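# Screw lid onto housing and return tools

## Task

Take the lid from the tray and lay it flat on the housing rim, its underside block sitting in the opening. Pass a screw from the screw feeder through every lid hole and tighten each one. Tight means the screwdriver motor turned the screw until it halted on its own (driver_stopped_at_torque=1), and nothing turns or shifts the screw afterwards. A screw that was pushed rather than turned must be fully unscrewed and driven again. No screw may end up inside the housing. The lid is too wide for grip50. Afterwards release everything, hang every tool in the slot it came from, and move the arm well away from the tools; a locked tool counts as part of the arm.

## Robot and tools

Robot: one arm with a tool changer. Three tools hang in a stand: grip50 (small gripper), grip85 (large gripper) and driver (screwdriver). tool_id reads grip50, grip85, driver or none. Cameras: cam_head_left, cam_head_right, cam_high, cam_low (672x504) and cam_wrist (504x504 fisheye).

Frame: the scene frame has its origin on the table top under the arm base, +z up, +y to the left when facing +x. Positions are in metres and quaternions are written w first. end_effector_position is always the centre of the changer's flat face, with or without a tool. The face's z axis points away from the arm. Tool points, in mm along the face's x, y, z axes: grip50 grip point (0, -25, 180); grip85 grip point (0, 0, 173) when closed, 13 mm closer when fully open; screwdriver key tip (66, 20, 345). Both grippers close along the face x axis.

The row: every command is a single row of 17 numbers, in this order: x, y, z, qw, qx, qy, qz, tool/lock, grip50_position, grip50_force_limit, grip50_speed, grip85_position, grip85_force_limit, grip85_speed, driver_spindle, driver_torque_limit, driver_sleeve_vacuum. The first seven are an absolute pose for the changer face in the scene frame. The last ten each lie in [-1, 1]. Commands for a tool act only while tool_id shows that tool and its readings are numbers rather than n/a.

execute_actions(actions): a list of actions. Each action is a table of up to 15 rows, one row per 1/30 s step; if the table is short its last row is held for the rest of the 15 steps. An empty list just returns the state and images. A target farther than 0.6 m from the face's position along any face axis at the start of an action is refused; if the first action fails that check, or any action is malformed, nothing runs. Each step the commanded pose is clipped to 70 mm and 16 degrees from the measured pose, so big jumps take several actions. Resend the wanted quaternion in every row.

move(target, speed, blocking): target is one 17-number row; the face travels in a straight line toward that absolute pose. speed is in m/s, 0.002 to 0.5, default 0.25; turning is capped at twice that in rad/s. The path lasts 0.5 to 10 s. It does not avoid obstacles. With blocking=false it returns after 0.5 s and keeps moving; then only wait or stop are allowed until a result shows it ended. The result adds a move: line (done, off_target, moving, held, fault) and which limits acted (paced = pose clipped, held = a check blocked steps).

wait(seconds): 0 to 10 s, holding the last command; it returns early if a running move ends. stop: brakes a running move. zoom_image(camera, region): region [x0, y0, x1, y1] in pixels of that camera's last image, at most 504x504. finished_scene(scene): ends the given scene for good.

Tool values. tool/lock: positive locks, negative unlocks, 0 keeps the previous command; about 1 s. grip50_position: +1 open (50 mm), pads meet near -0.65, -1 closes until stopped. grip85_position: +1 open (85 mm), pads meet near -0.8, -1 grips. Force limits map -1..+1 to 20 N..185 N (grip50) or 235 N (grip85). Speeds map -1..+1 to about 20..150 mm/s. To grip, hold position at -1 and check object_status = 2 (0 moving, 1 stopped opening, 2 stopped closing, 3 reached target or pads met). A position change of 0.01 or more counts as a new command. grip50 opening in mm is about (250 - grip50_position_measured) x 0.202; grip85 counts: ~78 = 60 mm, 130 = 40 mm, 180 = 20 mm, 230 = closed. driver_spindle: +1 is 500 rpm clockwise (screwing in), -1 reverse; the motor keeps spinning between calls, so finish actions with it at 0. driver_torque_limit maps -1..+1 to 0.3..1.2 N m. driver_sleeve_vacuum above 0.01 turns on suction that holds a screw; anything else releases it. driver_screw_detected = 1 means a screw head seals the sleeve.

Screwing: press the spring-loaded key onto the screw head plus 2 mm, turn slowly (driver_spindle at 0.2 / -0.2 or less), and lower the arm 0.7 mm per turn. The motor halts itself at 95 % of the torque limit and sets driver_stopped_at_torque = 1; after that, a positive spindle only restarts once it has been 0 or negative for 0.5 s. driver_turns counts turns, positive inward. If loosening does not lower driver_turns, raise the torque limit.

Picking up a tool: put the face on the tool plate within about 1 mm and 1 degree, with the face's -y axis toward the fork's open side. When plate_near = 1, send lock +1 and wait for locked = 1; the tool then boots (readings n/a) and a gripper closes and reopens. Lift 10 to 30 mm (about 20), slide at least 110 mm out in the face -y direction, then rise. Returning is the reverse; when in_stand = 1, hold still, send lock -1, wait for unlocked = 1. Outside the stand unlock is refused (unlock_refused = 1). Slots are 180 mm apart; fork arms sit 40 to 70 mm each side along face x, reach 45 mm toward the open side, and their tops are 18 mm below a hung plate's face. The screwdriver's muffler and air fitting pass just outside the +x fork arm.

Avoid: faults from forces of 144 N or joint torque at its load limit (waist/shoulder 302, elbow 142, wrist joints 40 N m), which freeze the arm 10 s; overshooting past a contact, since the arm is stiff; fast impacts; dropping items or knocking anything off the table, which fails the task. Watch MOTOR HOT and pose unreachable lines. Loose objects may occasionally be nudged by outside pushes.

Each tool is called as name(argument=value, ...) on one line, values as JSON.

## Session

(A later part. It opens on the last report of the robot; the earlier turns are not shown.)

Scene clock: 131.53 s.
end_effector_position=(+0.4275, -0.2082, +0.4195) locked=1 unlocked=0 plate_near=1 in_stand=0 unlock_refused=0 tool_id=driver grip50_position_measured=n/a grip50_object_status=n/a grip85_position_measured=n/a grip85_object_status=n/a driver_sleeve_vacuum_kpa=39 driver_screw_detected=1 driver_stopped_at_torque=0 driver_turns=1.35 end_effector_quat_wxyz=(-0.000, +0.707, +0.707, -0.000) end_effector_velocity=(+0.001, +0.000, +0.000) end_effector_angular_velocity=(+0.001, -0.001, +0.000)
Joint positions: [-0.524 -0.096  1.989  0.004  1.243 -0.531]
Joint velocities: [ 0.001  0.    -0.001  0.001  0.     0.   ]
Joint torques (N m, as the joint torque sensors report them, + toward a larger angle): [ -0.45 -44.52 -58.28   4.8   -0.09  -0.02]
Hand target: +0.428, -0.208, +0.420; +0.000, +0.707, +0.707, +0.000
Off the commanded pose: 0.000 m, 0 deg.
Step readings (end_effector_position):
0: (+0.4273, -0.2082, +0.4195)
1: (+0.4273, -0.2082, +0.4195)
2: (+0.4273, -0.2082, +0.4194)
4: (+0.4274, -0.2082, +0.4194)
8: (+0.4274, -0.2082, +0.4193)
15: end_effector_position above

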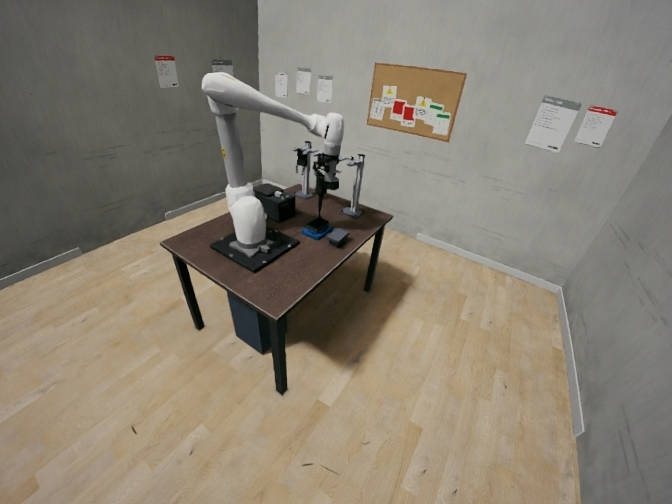

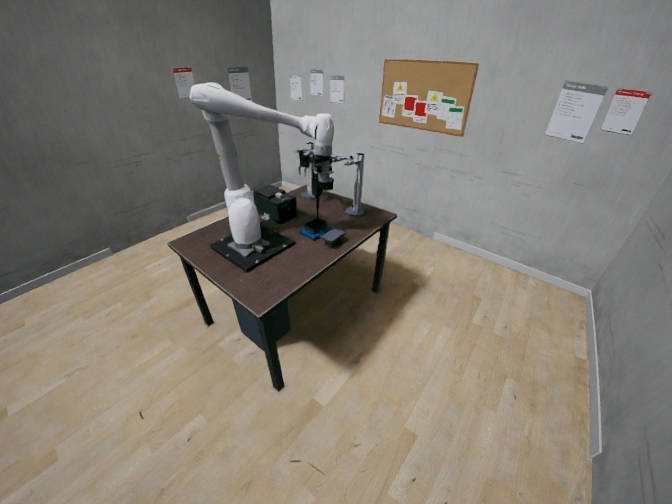

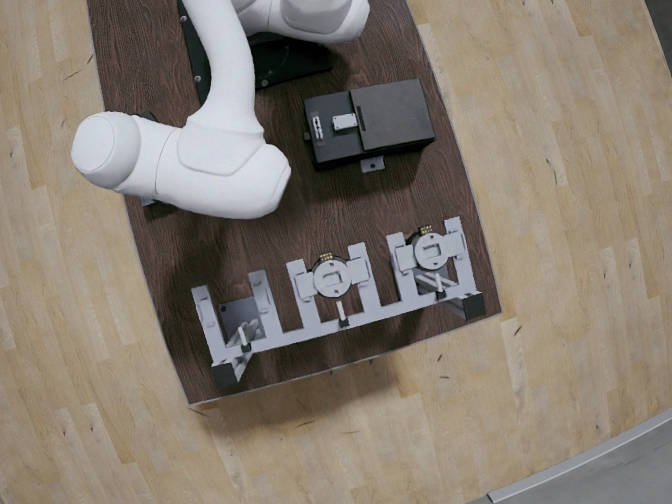

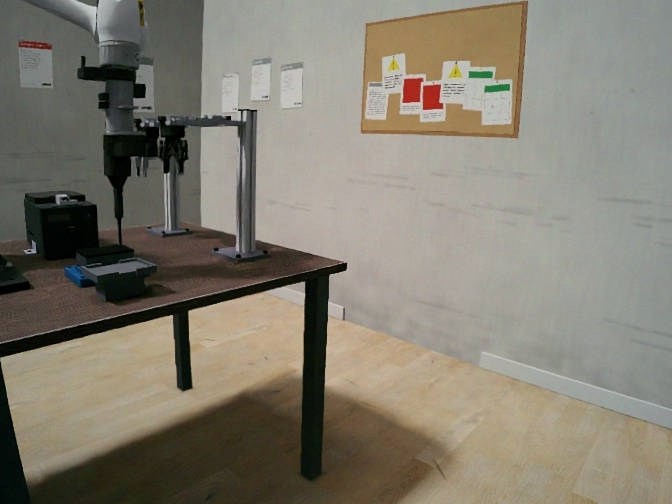

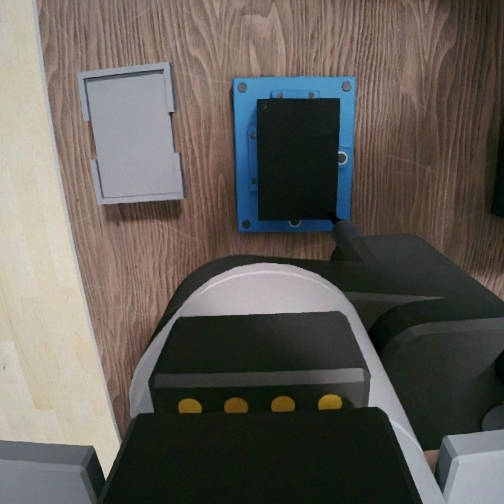

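Better. Go to x=0.4277 and descend to find thread contact.

move(target=[0.4277,-0.2082,0.418,0,0.7071,0.7071,0,0,1,0,0,1,-0.5,0,0,0,1], speed=0.005)

Scene clock: 132.33 s.
end_effector_position=(+0.4277, -0.2082, +0.4180) locked=1 unlocked=0 plate_near=1 in_stand=0 unlock_refused=0 tool_id=driver grip50_position_measured=n/a grip50_object_status=n/a grip85_position_measured=n/a grip85_object_status=n/a driver_sleeve_vacuum_kpa=40 driver_screw_detected=1 driver_stopped_at_torque=0 driver_turns=1.35 end_effector_quat_wxyz=(+0.000, +0.707, +0.707, +0.000) end_effector_velocity=(-0.000, -0.000, -0.000) end_effector_angular_velocity=(+0.000, -0.000, +0.001)
Joint positions: [-0.524 -0.095  1.991  0.004  1.24  -0.531]
Joint velocities: [-0.    -0.     0.     0.    -0.    -0.001]
Joint torques (N m, as the joint torque sensors report them, + toward a larger angle): [ -0.38 -42.94 -56.45   4.59  -0.61   0.  ]
Hand target: +0.428, -0.208, +0.418; -0.000, +0.707, +0.707, +0.000
Off the commanded pose: 0.000 m, 0 deg.
move: done

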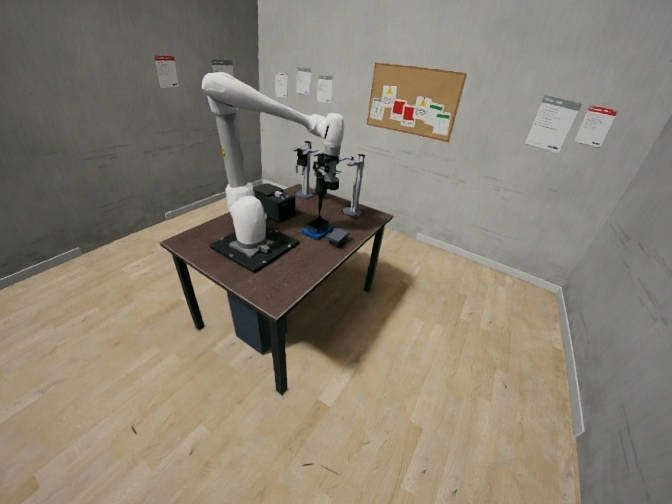

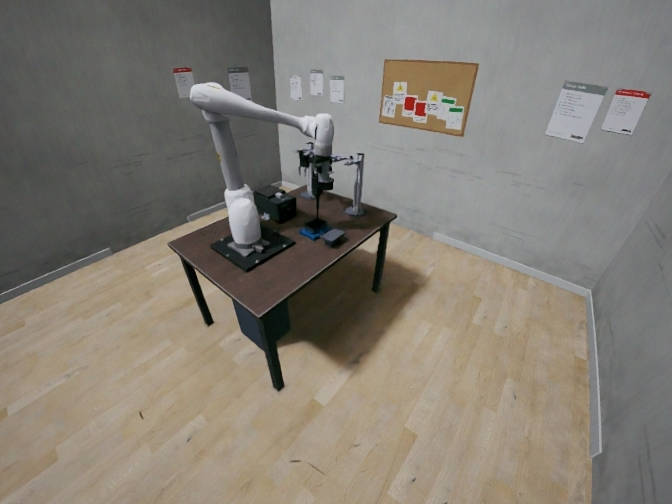

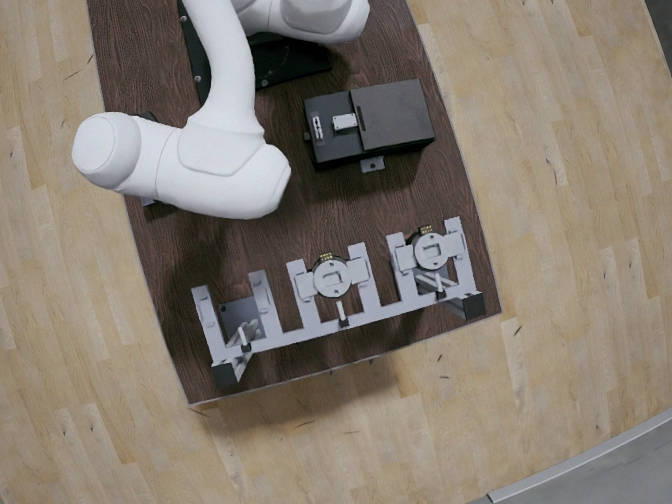

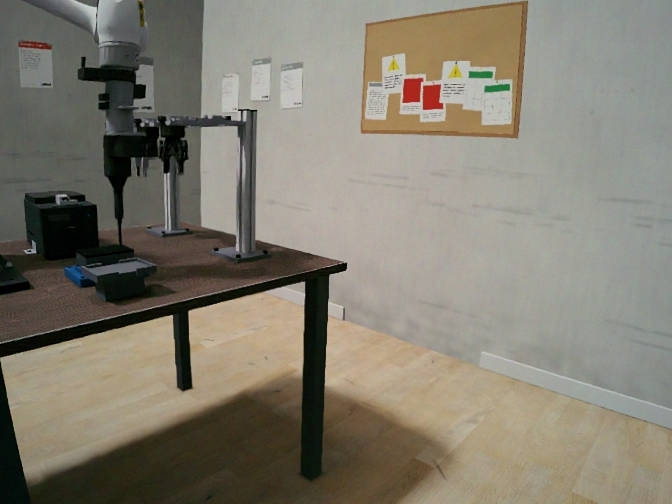

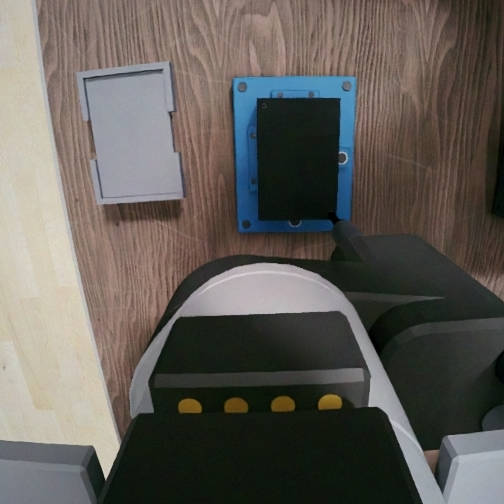

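execute_actions(actions=[[[0.4276,-0.2081,0.4176,0,0.7071,0.7071,0,0,1,0,0,1,-0.5,0,0.2,0,1]],[[0.4276,-0.2081,0.4171,0,0.7071,0.7071,0,0,1,0,0,1,-0.5,0,0.2,0,1]],[[0.4276,-0.2081,0.4166,0,0.7071,0.7071,0,0,1,0,0,1,-0.5,0,0.2,0,1],[0.4276,-0.2081,0.4166,0,0.7071,0.7071,0,0,1,0,0,1,-0.5,0,0.2,0,1],[0.4276,-0.2081,0.4166,0,0.7071,0.7071,0,0,1,0,0,1,-0.5,0,0.2,0,1],[0.4276,-0.2081,0.4166,0,0.7071,0.7071,0,0,1,0,0,1,-0.5,0,0.2,0,1],[0.4276,-0.2081,0.4166,0,0.7071,0.7071,0,0,1,0,0,1,-0.5,0,0.2,0,1],[0.4276,-0.2081,0.4166,0,0.7071,0.7071,0,0,1,0,0,1,-0.5,0,0.2,0,1],[0.4276,-0.2081,0.4166,0,0.7071,0.7071,0,0,1,0,0,1,-0.5,0,0.2,0,1],[0.4276,-0.2081,0.4166,0,0.7071,0.7071,0,0,1,0,0,1,-0.5,0,0.2,0,1],[0.4276,-0.2081,0.4166,0,0.7071,0.7071,0,0,1,0,0,1,-0.5,0,0.2,0,1],[0.4276,-0.2081,0.4166,0,0.7071,0.7071,0,0,1,0,0,1,-0.5,0,0.2,0,1],[0.4276,-0.2081,0.4166,0,0.7071,0.7071,0,0,1,0,0,1,-0.5,0,0.2,0,1],[0.4276,-0.2081,0.4166,0,0.7071,0.7071,0,0,1,0,0,1,-0.5,0,0,0,1]]])

zoom_image(camera="cam_low", region=[100,210,150,260])

zoom_image(camera="cam_wrist", region=[305,180,355,230])

Scene clock: 134.23 s.
end_effector_position=(+0.4276, -0.2081, +0.4166) locked=1 unlocked=0 plate_near=1 in_stand=0 unlock_refused=0 tool_id=driver grip50_position_measured=n/a grip50_object_status=n/a grip85_position_measured=n/a grip85_object_status=n/a driver_sleeve_vacuum_kpa=40 driver_screw_detected=1 driver_stopped_at_torque=0 driver_turns=3.57 end_effector_quat_wxyz=(-0.000, +0.707, +0.707, +0.000) end_effector_velocity=(+0.000, -0.000, +0.000) end_effector_angular_velocity=(-0.001, -0.000, +0.000)
Joint positions: [-0.524 -0.094  1.993  0.004  1.237 -0.531]
Joint velocities: [-0. -0. -0. -0. -0. -0.]
Joint torques (N m, as the joint torque sensors report them, + toward a larger angle): [ -2.5  -43.29 -55.96   4.21  -0.12   0.02]
Hand target: +0.428, -0.208, +0.417; -0.000, +0.707, +0.707, +0.000
Off the commanded pose: 0.000 m, 0 deg.
Step readings (end_effector_position; steps 1 to 15: 1st action; 16 to 30: 2nd action; 31 to 45: 3rd action):
0: (+0.4277, -0.2082, +0.4180)
1: (+0.4277, -0.2082, +0.4180)
2: (+0.4277, -0.2082, +0.4178)
4: (+0.4276, -0.2081, +0.4176)
8: (+0.4276, -0.2081, +0.4176)
15: (+0.4276, -0.2081, +0.4176)
16: (+0.4276, -0.2081, +0.4176)
17: (+0.4276, -0.2081, +0.4174)
19: (+0.4276, -0.2081, +0.4171)
23: (+0.4276, -0.2081, +0.4171)
30: (+0.4276, -0.2081, +0.4171)
31: (+0.4276, -0.2081, +0.4171)
32: (+0.4276, -0.2081, +0.4169)
34: (+0.4276, -0.2081, +0.4166)
38: (+0.4276, -0.2081, +0.4166)
45: end_effector_position above

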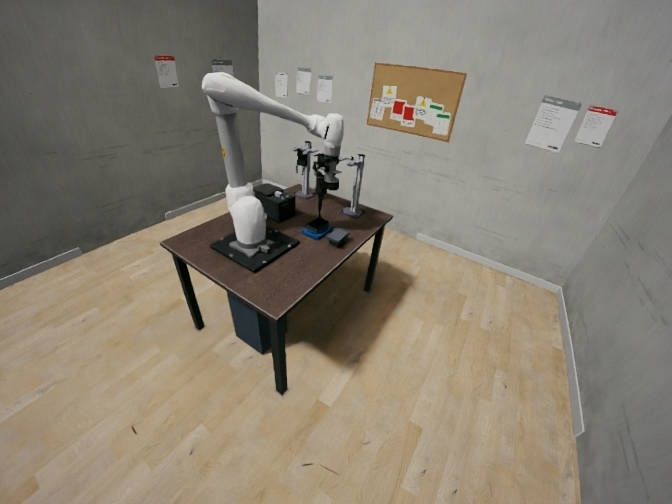

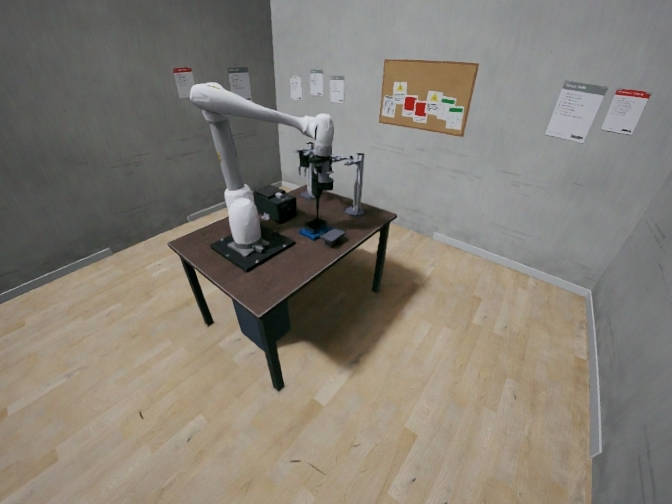

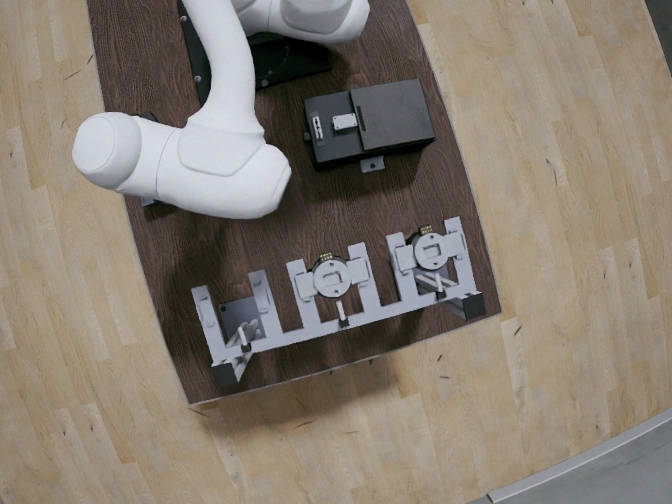

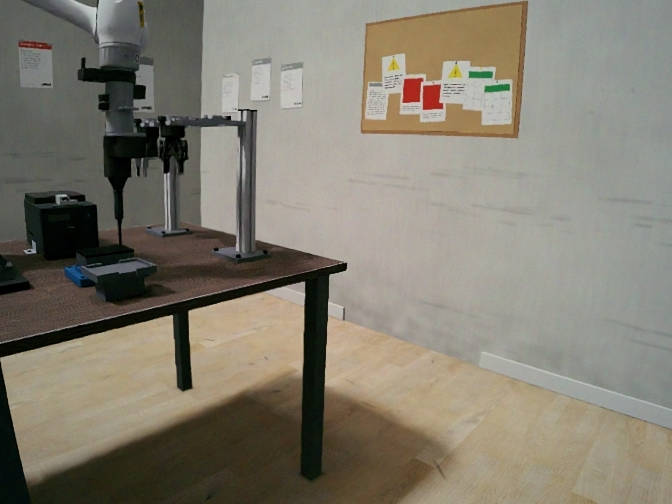

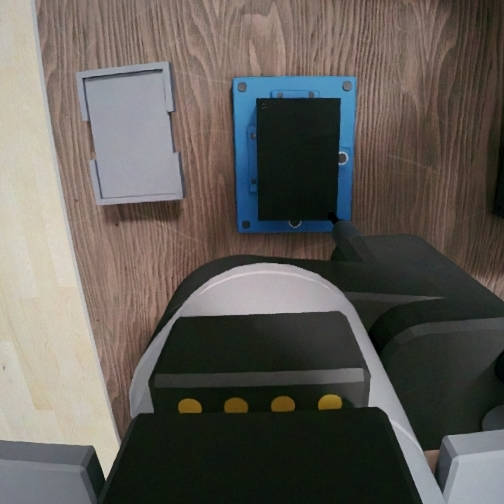

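Region (100, 210, 150, 260) of cam_low's 672x504 image, scaled by 10.080, with more detail than that image has.

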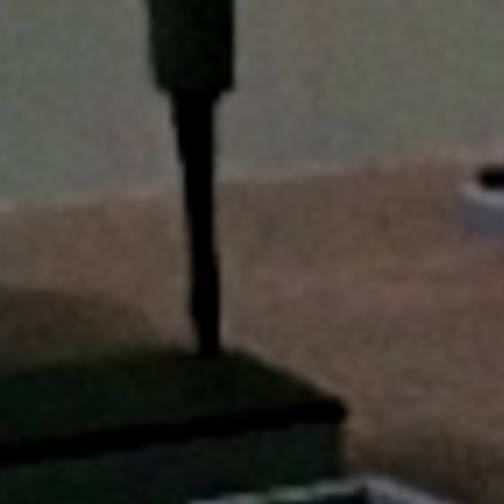

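Region (305, 180, 355, 230) of cam_wrist's 504x504 image, scaled by 10.080, with more detail than that image has.

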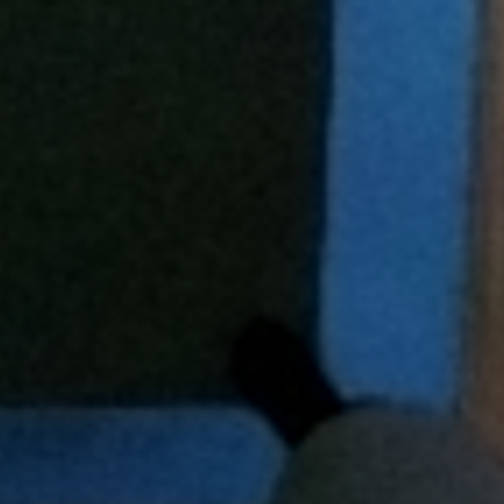

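move(target=[0.4276,-0.2082,0.4108,0,0.7071,0.7071,0,0,1,0,0,1,-0.5,0,0.4,0,1], speed=0.0026)

Scene clock: 136.80 s.
end_effector_position=(+0.4276, -0.2082, +0.4108) locked=1 unlocked=0 plate_near=1 in_stand=0 unlock_refused=0 tool_id=driver grip50_position_measured=n/a grip50_object_status=n/a grip85_position_measured=n/a grip85_object_status=n/a driver_sleeve_vacuum_kpa=40 driver_screw_detected=1 driver_stopped_at_torque=1 driver_turns=7.20 end_effector_quat_wxyz=(+0.000, +0.707, +0.707, -0.000) end_effector_velocity=(+0.000, +0.000, +0.000) end_effector_angular_velocity=(+0.001, -0.002, -0.001)
Joint positions: [-0.524 -0.091  2.001  0.004  1.226 -0.531]
Joint velocities: [-0.     0.    -0.     0.002 -0.001  0.   ]
Joint torques (N m, as the joint torque sensors report them, + toward a larger angle): [ -1.26 -42.52 -55.06   3.83  -0.46  -0.02]
Hand target: +0.428, -0.208, +0.411; -0.000, +0.707, +0.707, +0.000
Off the commanded pose: 0.000 m, 0 deg.
move: done

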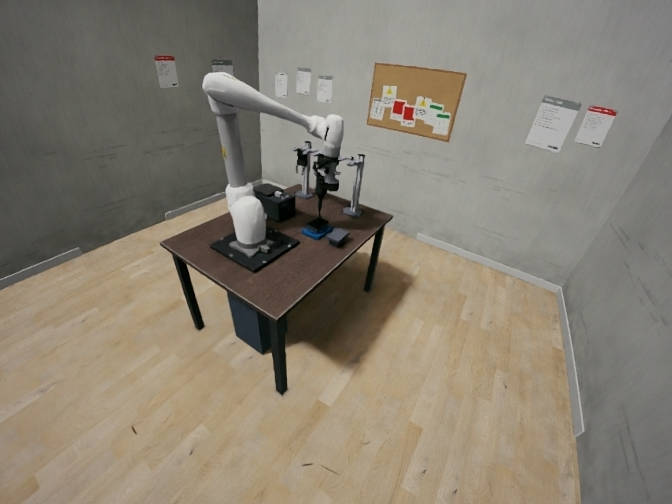

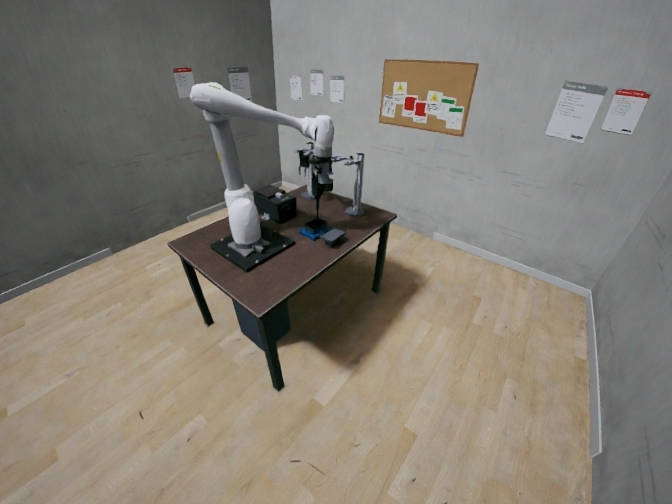

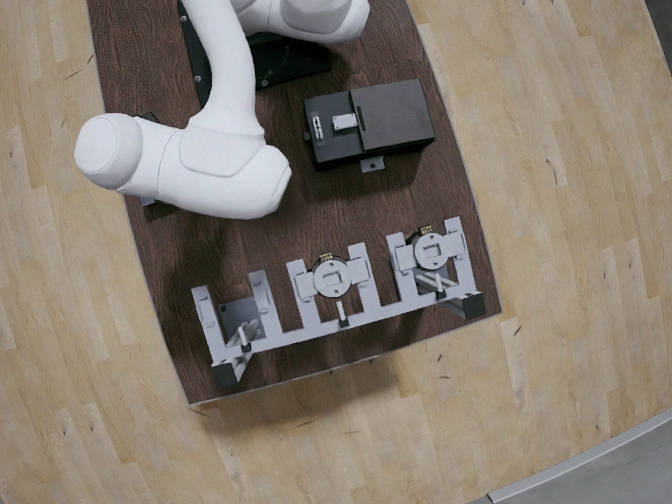

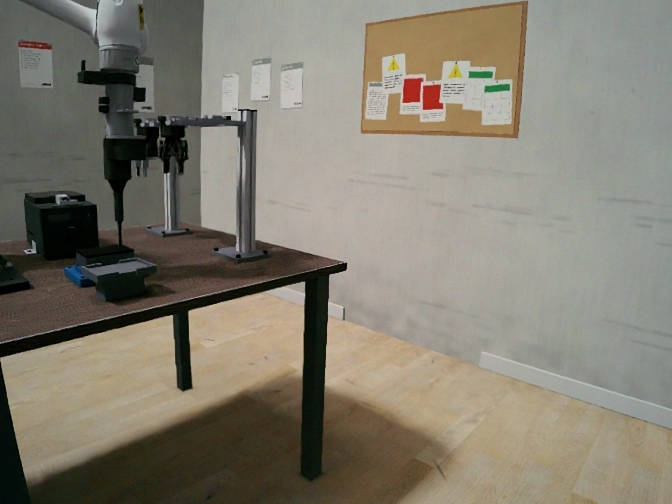

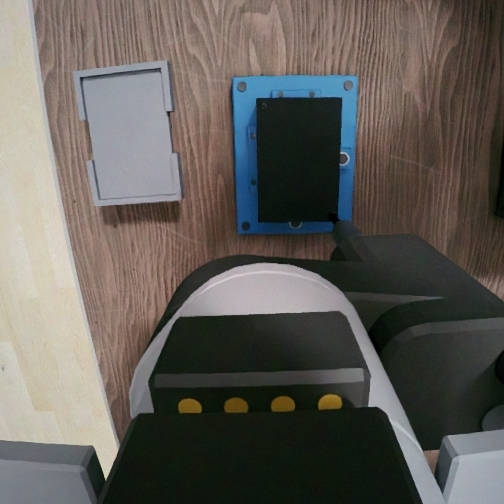

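execute_actions(actions=[[[0.4276,-0.2082,0.4115,0,0.7071,0.7071,0,0,1,0,0,1,-0.5,0,0,0,0],[0.4276,-0.2082,0.4122,0,0.7071,0.7071,0,0,1,0,0,1,-0.5,0,0,0,0],[0.4276,-0.2082,0.413,0,0.7071,0.7071,0,0,1,0,0,1,-0.5,0,0,0,0]]])

move(target=[0.4276,-0.2082,0.445,0,0.7071,0.7071,0,0,1,0,0,1,-0.5,0,0,0,0], speed=0.05)

zoom_image(camera="cam_low", region=[105,230,135,260])

zoom_image(camera="cam_wrist", region=[305,180,355,230])

Scene clock: 137.50 s.
end_effector_position=(+0.4276, -0.2082, +0.4129) locked=1 unlocked=0 plate_near=1 in_stand=0 unlock_refused=0 tool_id=driver grip50_position_measured=n/a grip50_object_status=n/a grip85_position_measured=n/a grip85_object_status=n/a driver_sleeve_vacuum_kpa=0 driver_screw_detected=0 driver_stopped_at_torque=1 driver_turns=7.20 end_effector_quat_wxyz=(-0.000, +0.707, +0.707, -0.000) end_effector_velocity=(-0.000, -0.000, +0.001) end_effector_angular_velocity=(-0.000, -0.002, -0.001)
Joint positions: [-0.524 -0.092  1.998  0.004  1.23  -0.531]
Joint velocities: [-0.001 -0.001 -0.001  0.001  0.     0.   ]
Joint torques (N m, as the joint torque sensors report them, + toward a larger angle): [ -1.05 -42.68 -54.84   3.82   0.12  -0.08]
Hand target: +0.428, -0.208, +0.413; -0.000, +0.707, +0.707, -0.000
Off the commanded pose: 0.000 m, 0 deg.
Step readings (end_effector_position):
0: (+0.4276, -0.2082, +0.4108)
1: (+0.4276, -0.2082, +0.4108)
2: (+0.4276, -0.2082, +0.4108)
4: (+0.4275, -0.2082, +0.4116)
8: (+0.4276, -0.2082, +0.4125)
15: end_effector_position above

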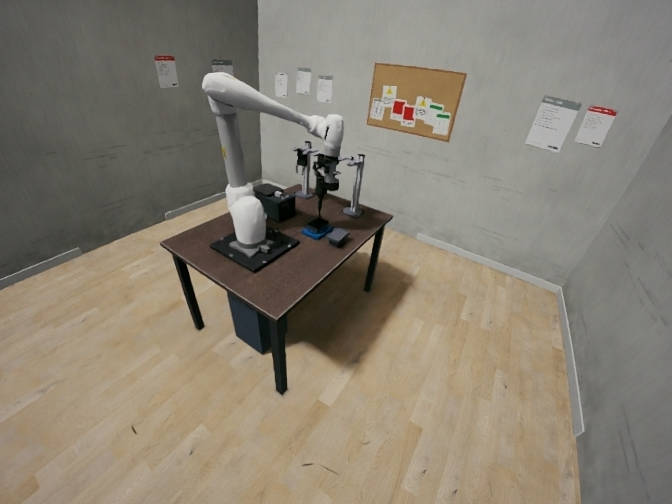

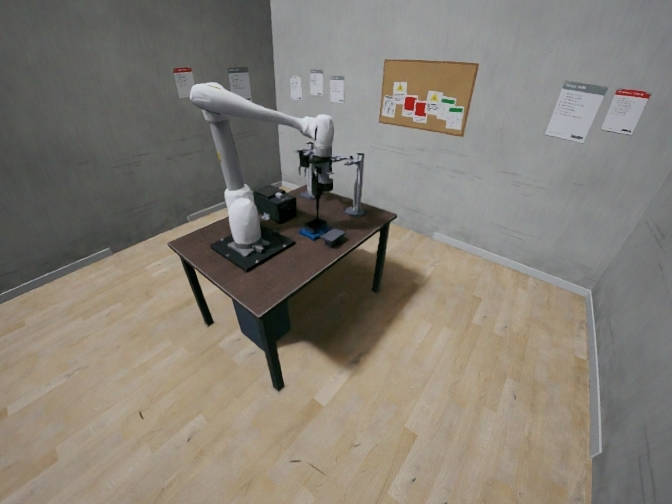

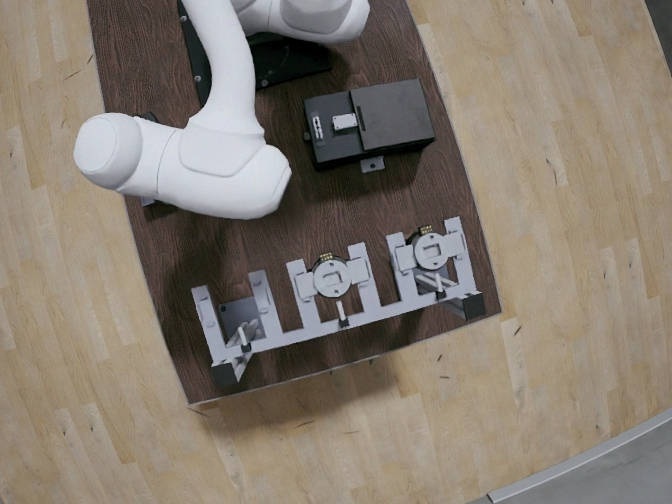

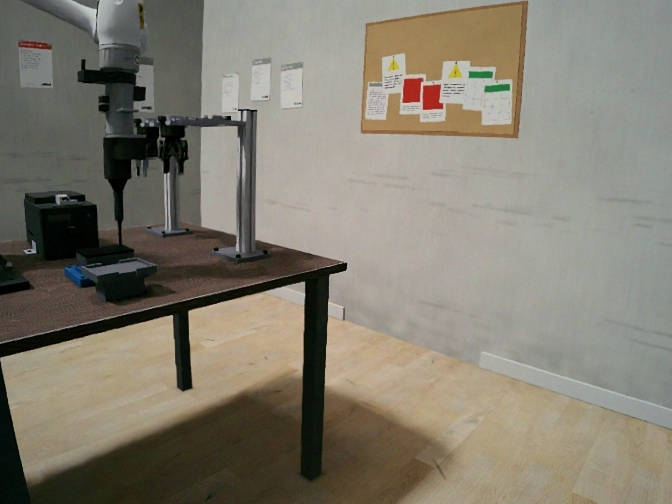

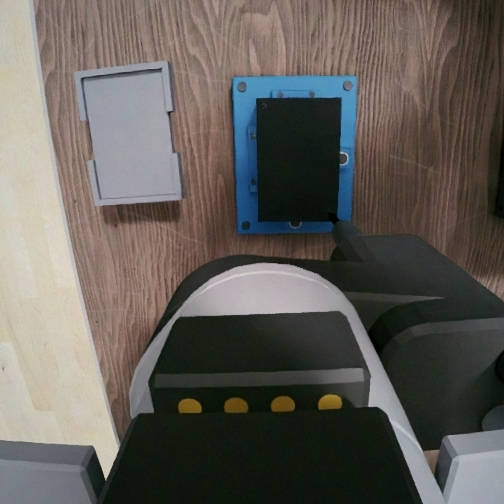

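Scene clock: 138.40 s.
end_effector_position=(+0.4275, -0.2082, +0.4450) locked=1 unlocked=0 plate_near=1 in_stand=0 unlock_refused=0 tool_id=driver grip50_position_measured=n/a grip50_object_status=n/a grip85_position_measured=n/a grip85_object_status=n/a driver_sleeve_vacuum_kpa=0 driver_screw_detected=0 driver_stopped_at_torque=1 driver_turns=7.20 end_effector_quat_wxyz=(-0.000, +0.707, +0.707, -0.000) end_effector_velocity=(-0.000, +0.000, +0.000) end_effector_angular_velocity=(+0.001, +0.001, +0.000)
Joint positions: [-0.524 -0.109  1.953  0.004  1.292 -0.531]
Joint velocities: [-0.    -0.    -0.     0.     0.002 -0.   ]
Joint torques (N m, as the joint torque sensors report them, + toward a larger angle): [ -1.74 -43.53 -59.4    5.1   -0.09   0.19]
Hand target: +0.428, -0.208, +0.445; +0.000, +0.707, +0.707, -0.000
Off the commanded pose: 0.000 m, 0 deg.
move: done

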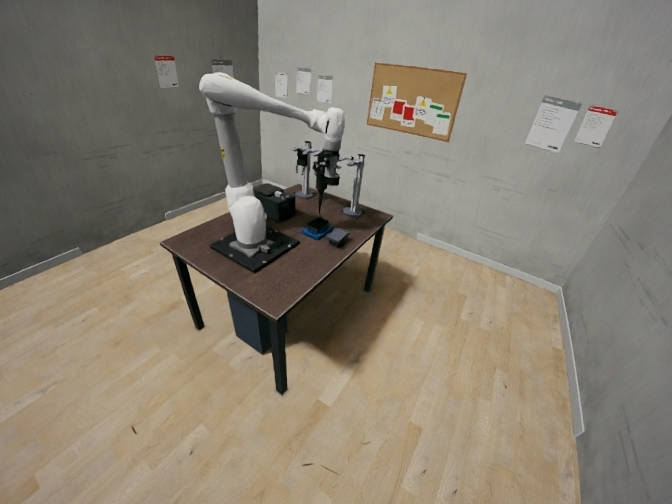

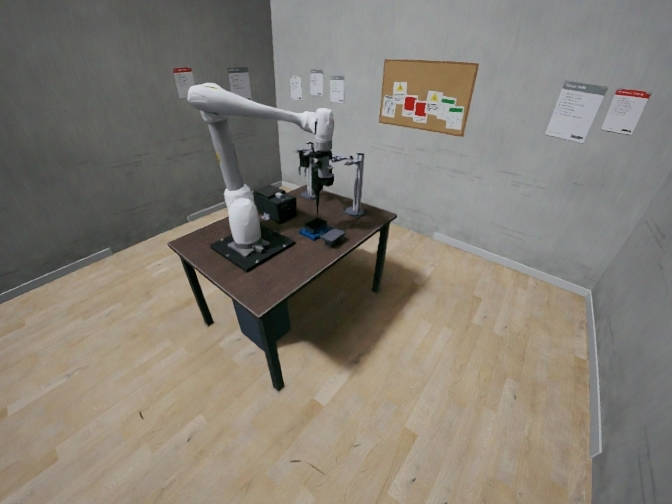

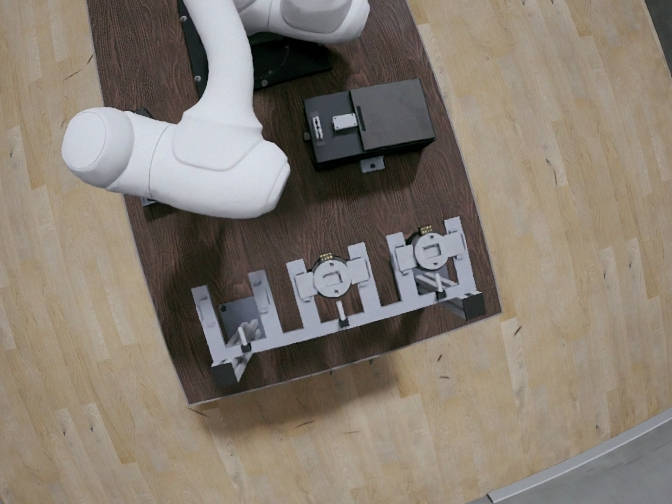

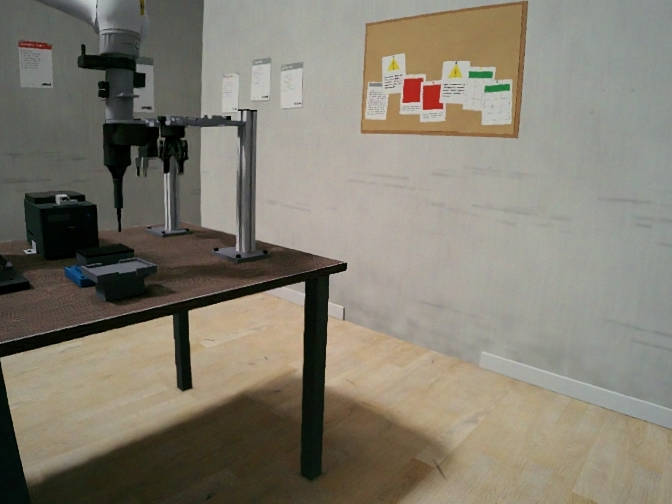

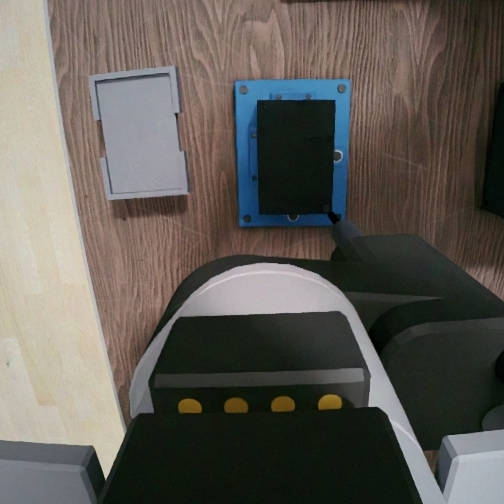

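Region (105, 230, 135, 260) of cam_low's 672x504 image, scaled by 16.800, with more detail than that image has.

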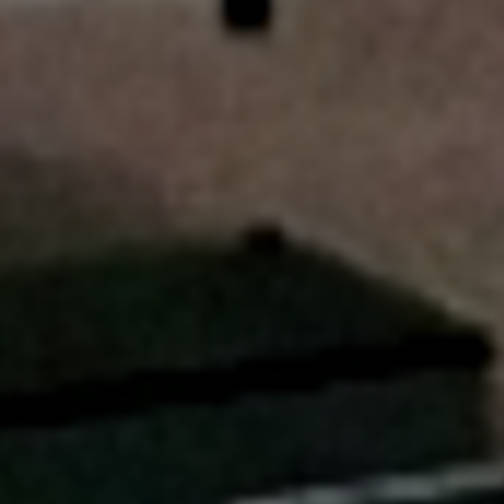

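Region (305, 180, 355, 230) of cam_wrist's 504x504 image, scaled by 10.080, with more detail than that image has.

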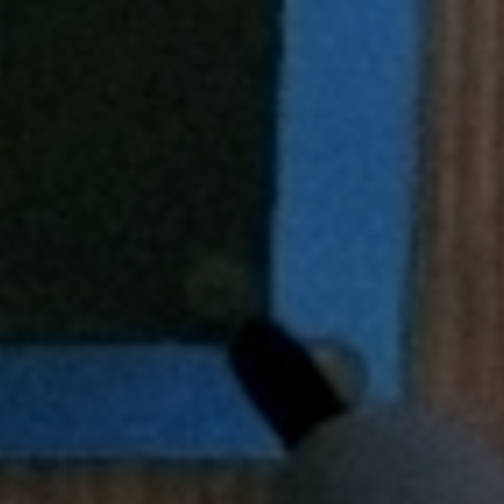

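move(target=[0.3714,0.0277,0.53,0,0.7071,0.7071,0,0,1,0,0,1,-0.5,0,0,0,0], speed=0.25)

move(target=[0.3716,0.0278,0.5105,0,0.7071,0.7071,0,0,1,0,0,1,-0.5,0,0.15,0,1], speed=0.025)

Scene clock: 140.03 s.
end_effector_position=(+0.3709, +0.0277, +0.5301) locked=1 unlocked=0 plate_near=1 in_stand=0 unlock_refused=0 tool_id=driver grip50_position_measured=n/a grip50_object_status=n/a grip85_position_measured=n/a grip85_object_status=n/a driver_sleeve_vacuum_kpa=0 driver_screw_detected=0 driver_stopped_at_torque=1 driver_turns=7.20 end_effector_quat_wxyz=(+0.000, +0.707, +0.707, +0.000) end_effector_velocity=(+0.001, +0.000, -0.001) end_effector_angular_velocity=(-0.000, +0.002, +0.000)
Joint positions: [-0.013 -0.315  1.956  0.001  1.494 -0.019]
Joint velocities: [ 0.001  0.002 -0.    -0.     0.     0.   ]
Joint torques (N m, as the joint torque sensors report them, + toward a larger angle): [ -2.03 -23.21 -61.67   5.08  -0.44   0.06]
Hand target: +0.371, +0.028, +0.530; -0.000, +0.707, +0.707, +0.000
Off the commanded pose: 0.001 m, 0 deg.
move: done

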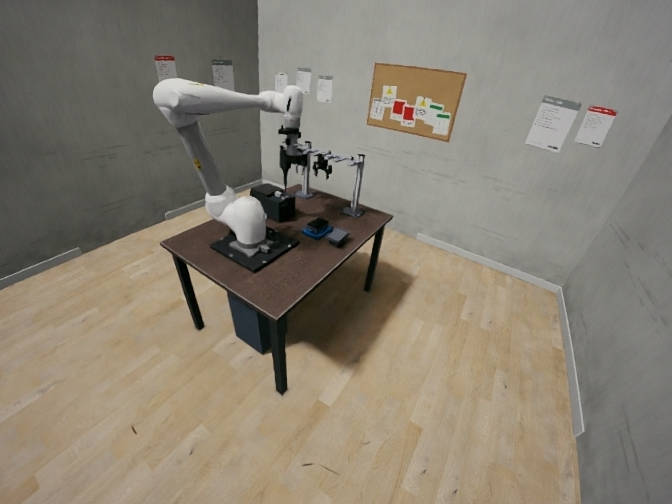

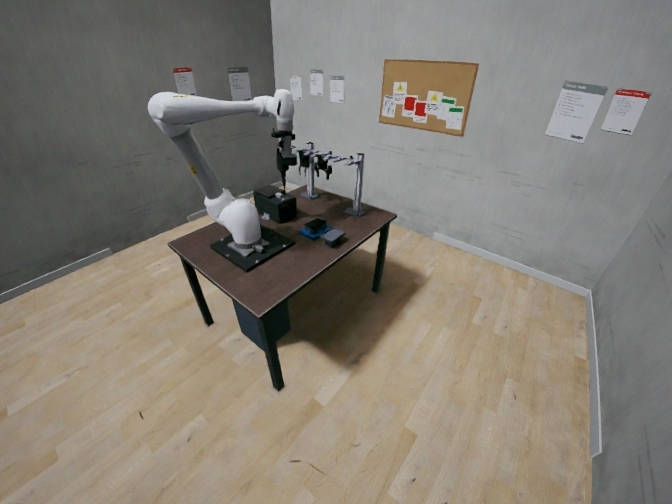

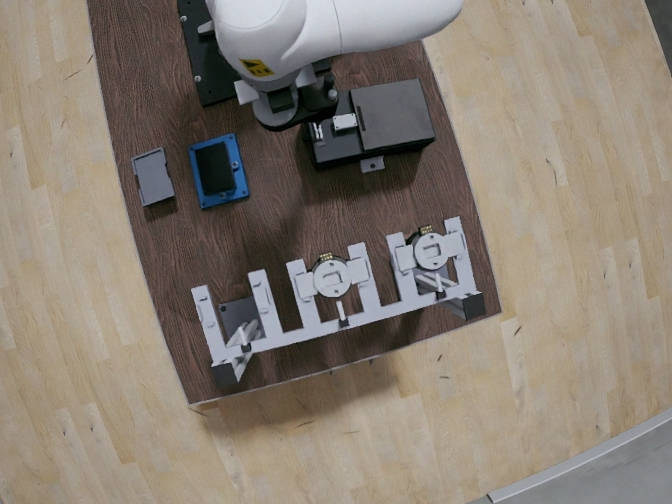

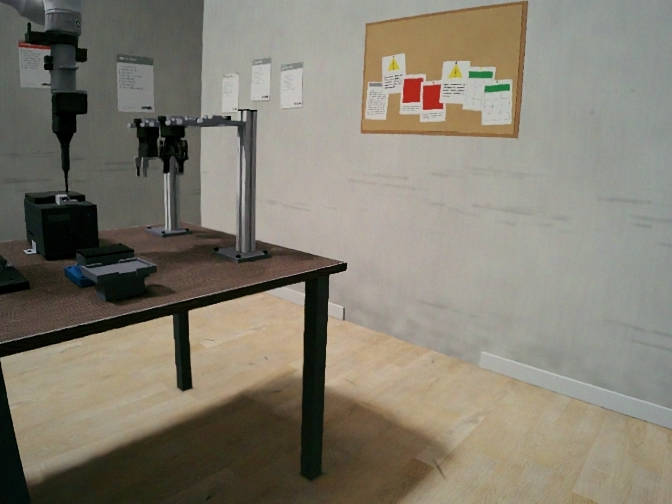

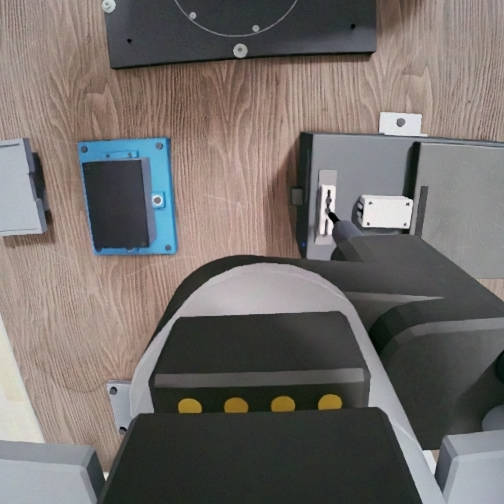

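Scene clock: 141.03 s.
end_effector_position=(+0.3716, +0.0278, +0.5105) locked=1 unlocked=0 plate_near=1 in_stand=0 unlock_refused=0 tool_id=driver grip50_position_measured=n/a grip50_object_status=n/a grip85_position_measured=n/a grip85_object_status=n/a driver_sleeve_vacuum_kpa=40 driver_screw_detected=1 driver_stopped_at_torque=0 driver_turns=8.43 end_effector_quat_wxyz=(+0.000, +0.707, +0.707, +0.000) end_effector_velocity=(+0.000, -0.000, -0.000) end_effector_angular_velocity=(+0.000, -0.002, -0.001)
Joint positions: [-0.013 -0.31   1.988  0.     1.457 -0.019]
Joint velocities: [-0.    -0.     0.     0.    -0.002  0.001]
Joint torques (N m, as the joint torque sensors report them, + toward a larger angle): [ -0.99 -19.19 -59.76   4.57  -0.78   0.11]
Hand target: +0.372, +0.028, +0.510; -0.000, +0.707, +0.707, +0.000
Off the commanded pose: 0.000 m, 0 deg.
move: done

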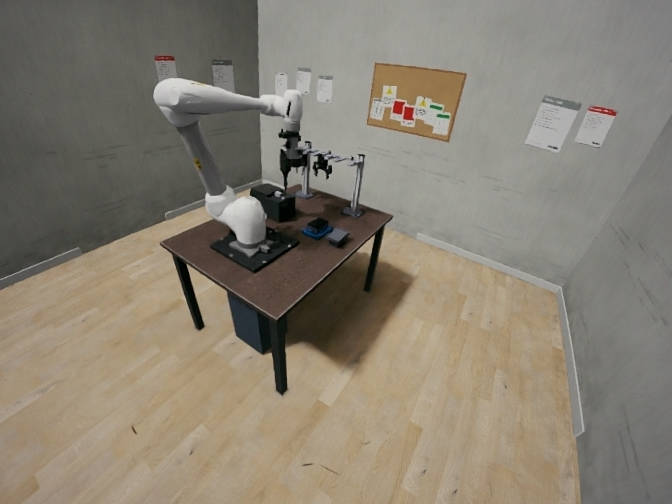

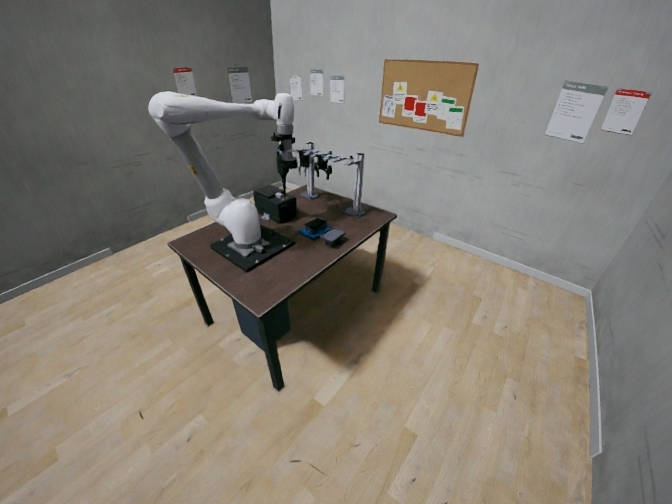

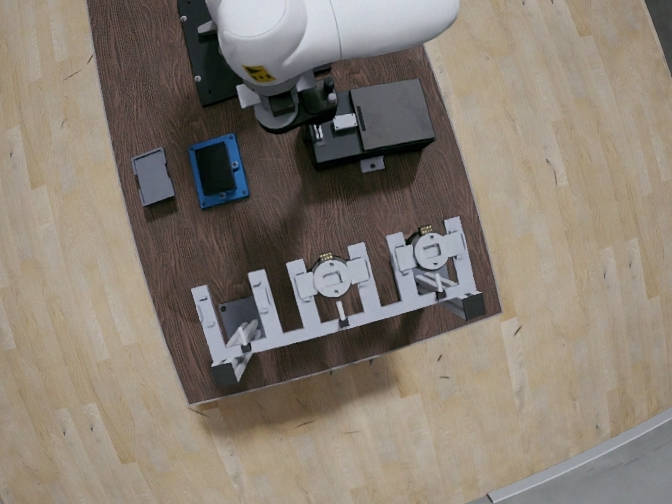

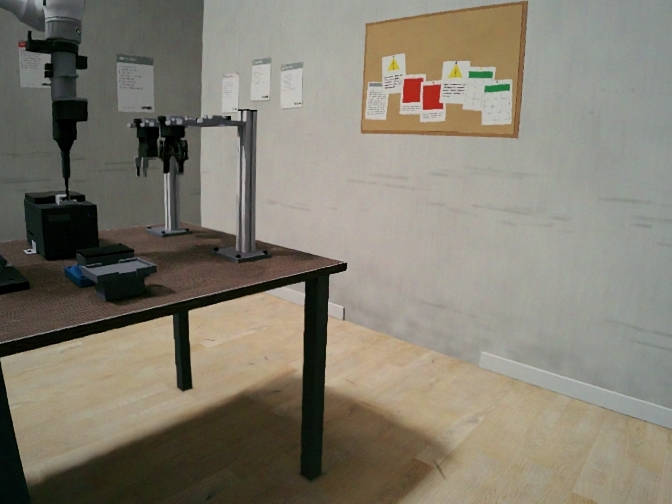

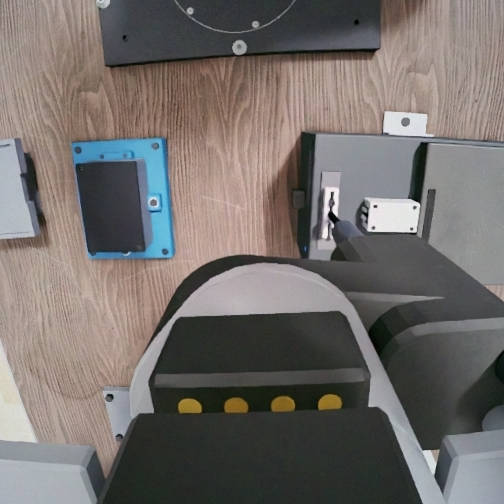

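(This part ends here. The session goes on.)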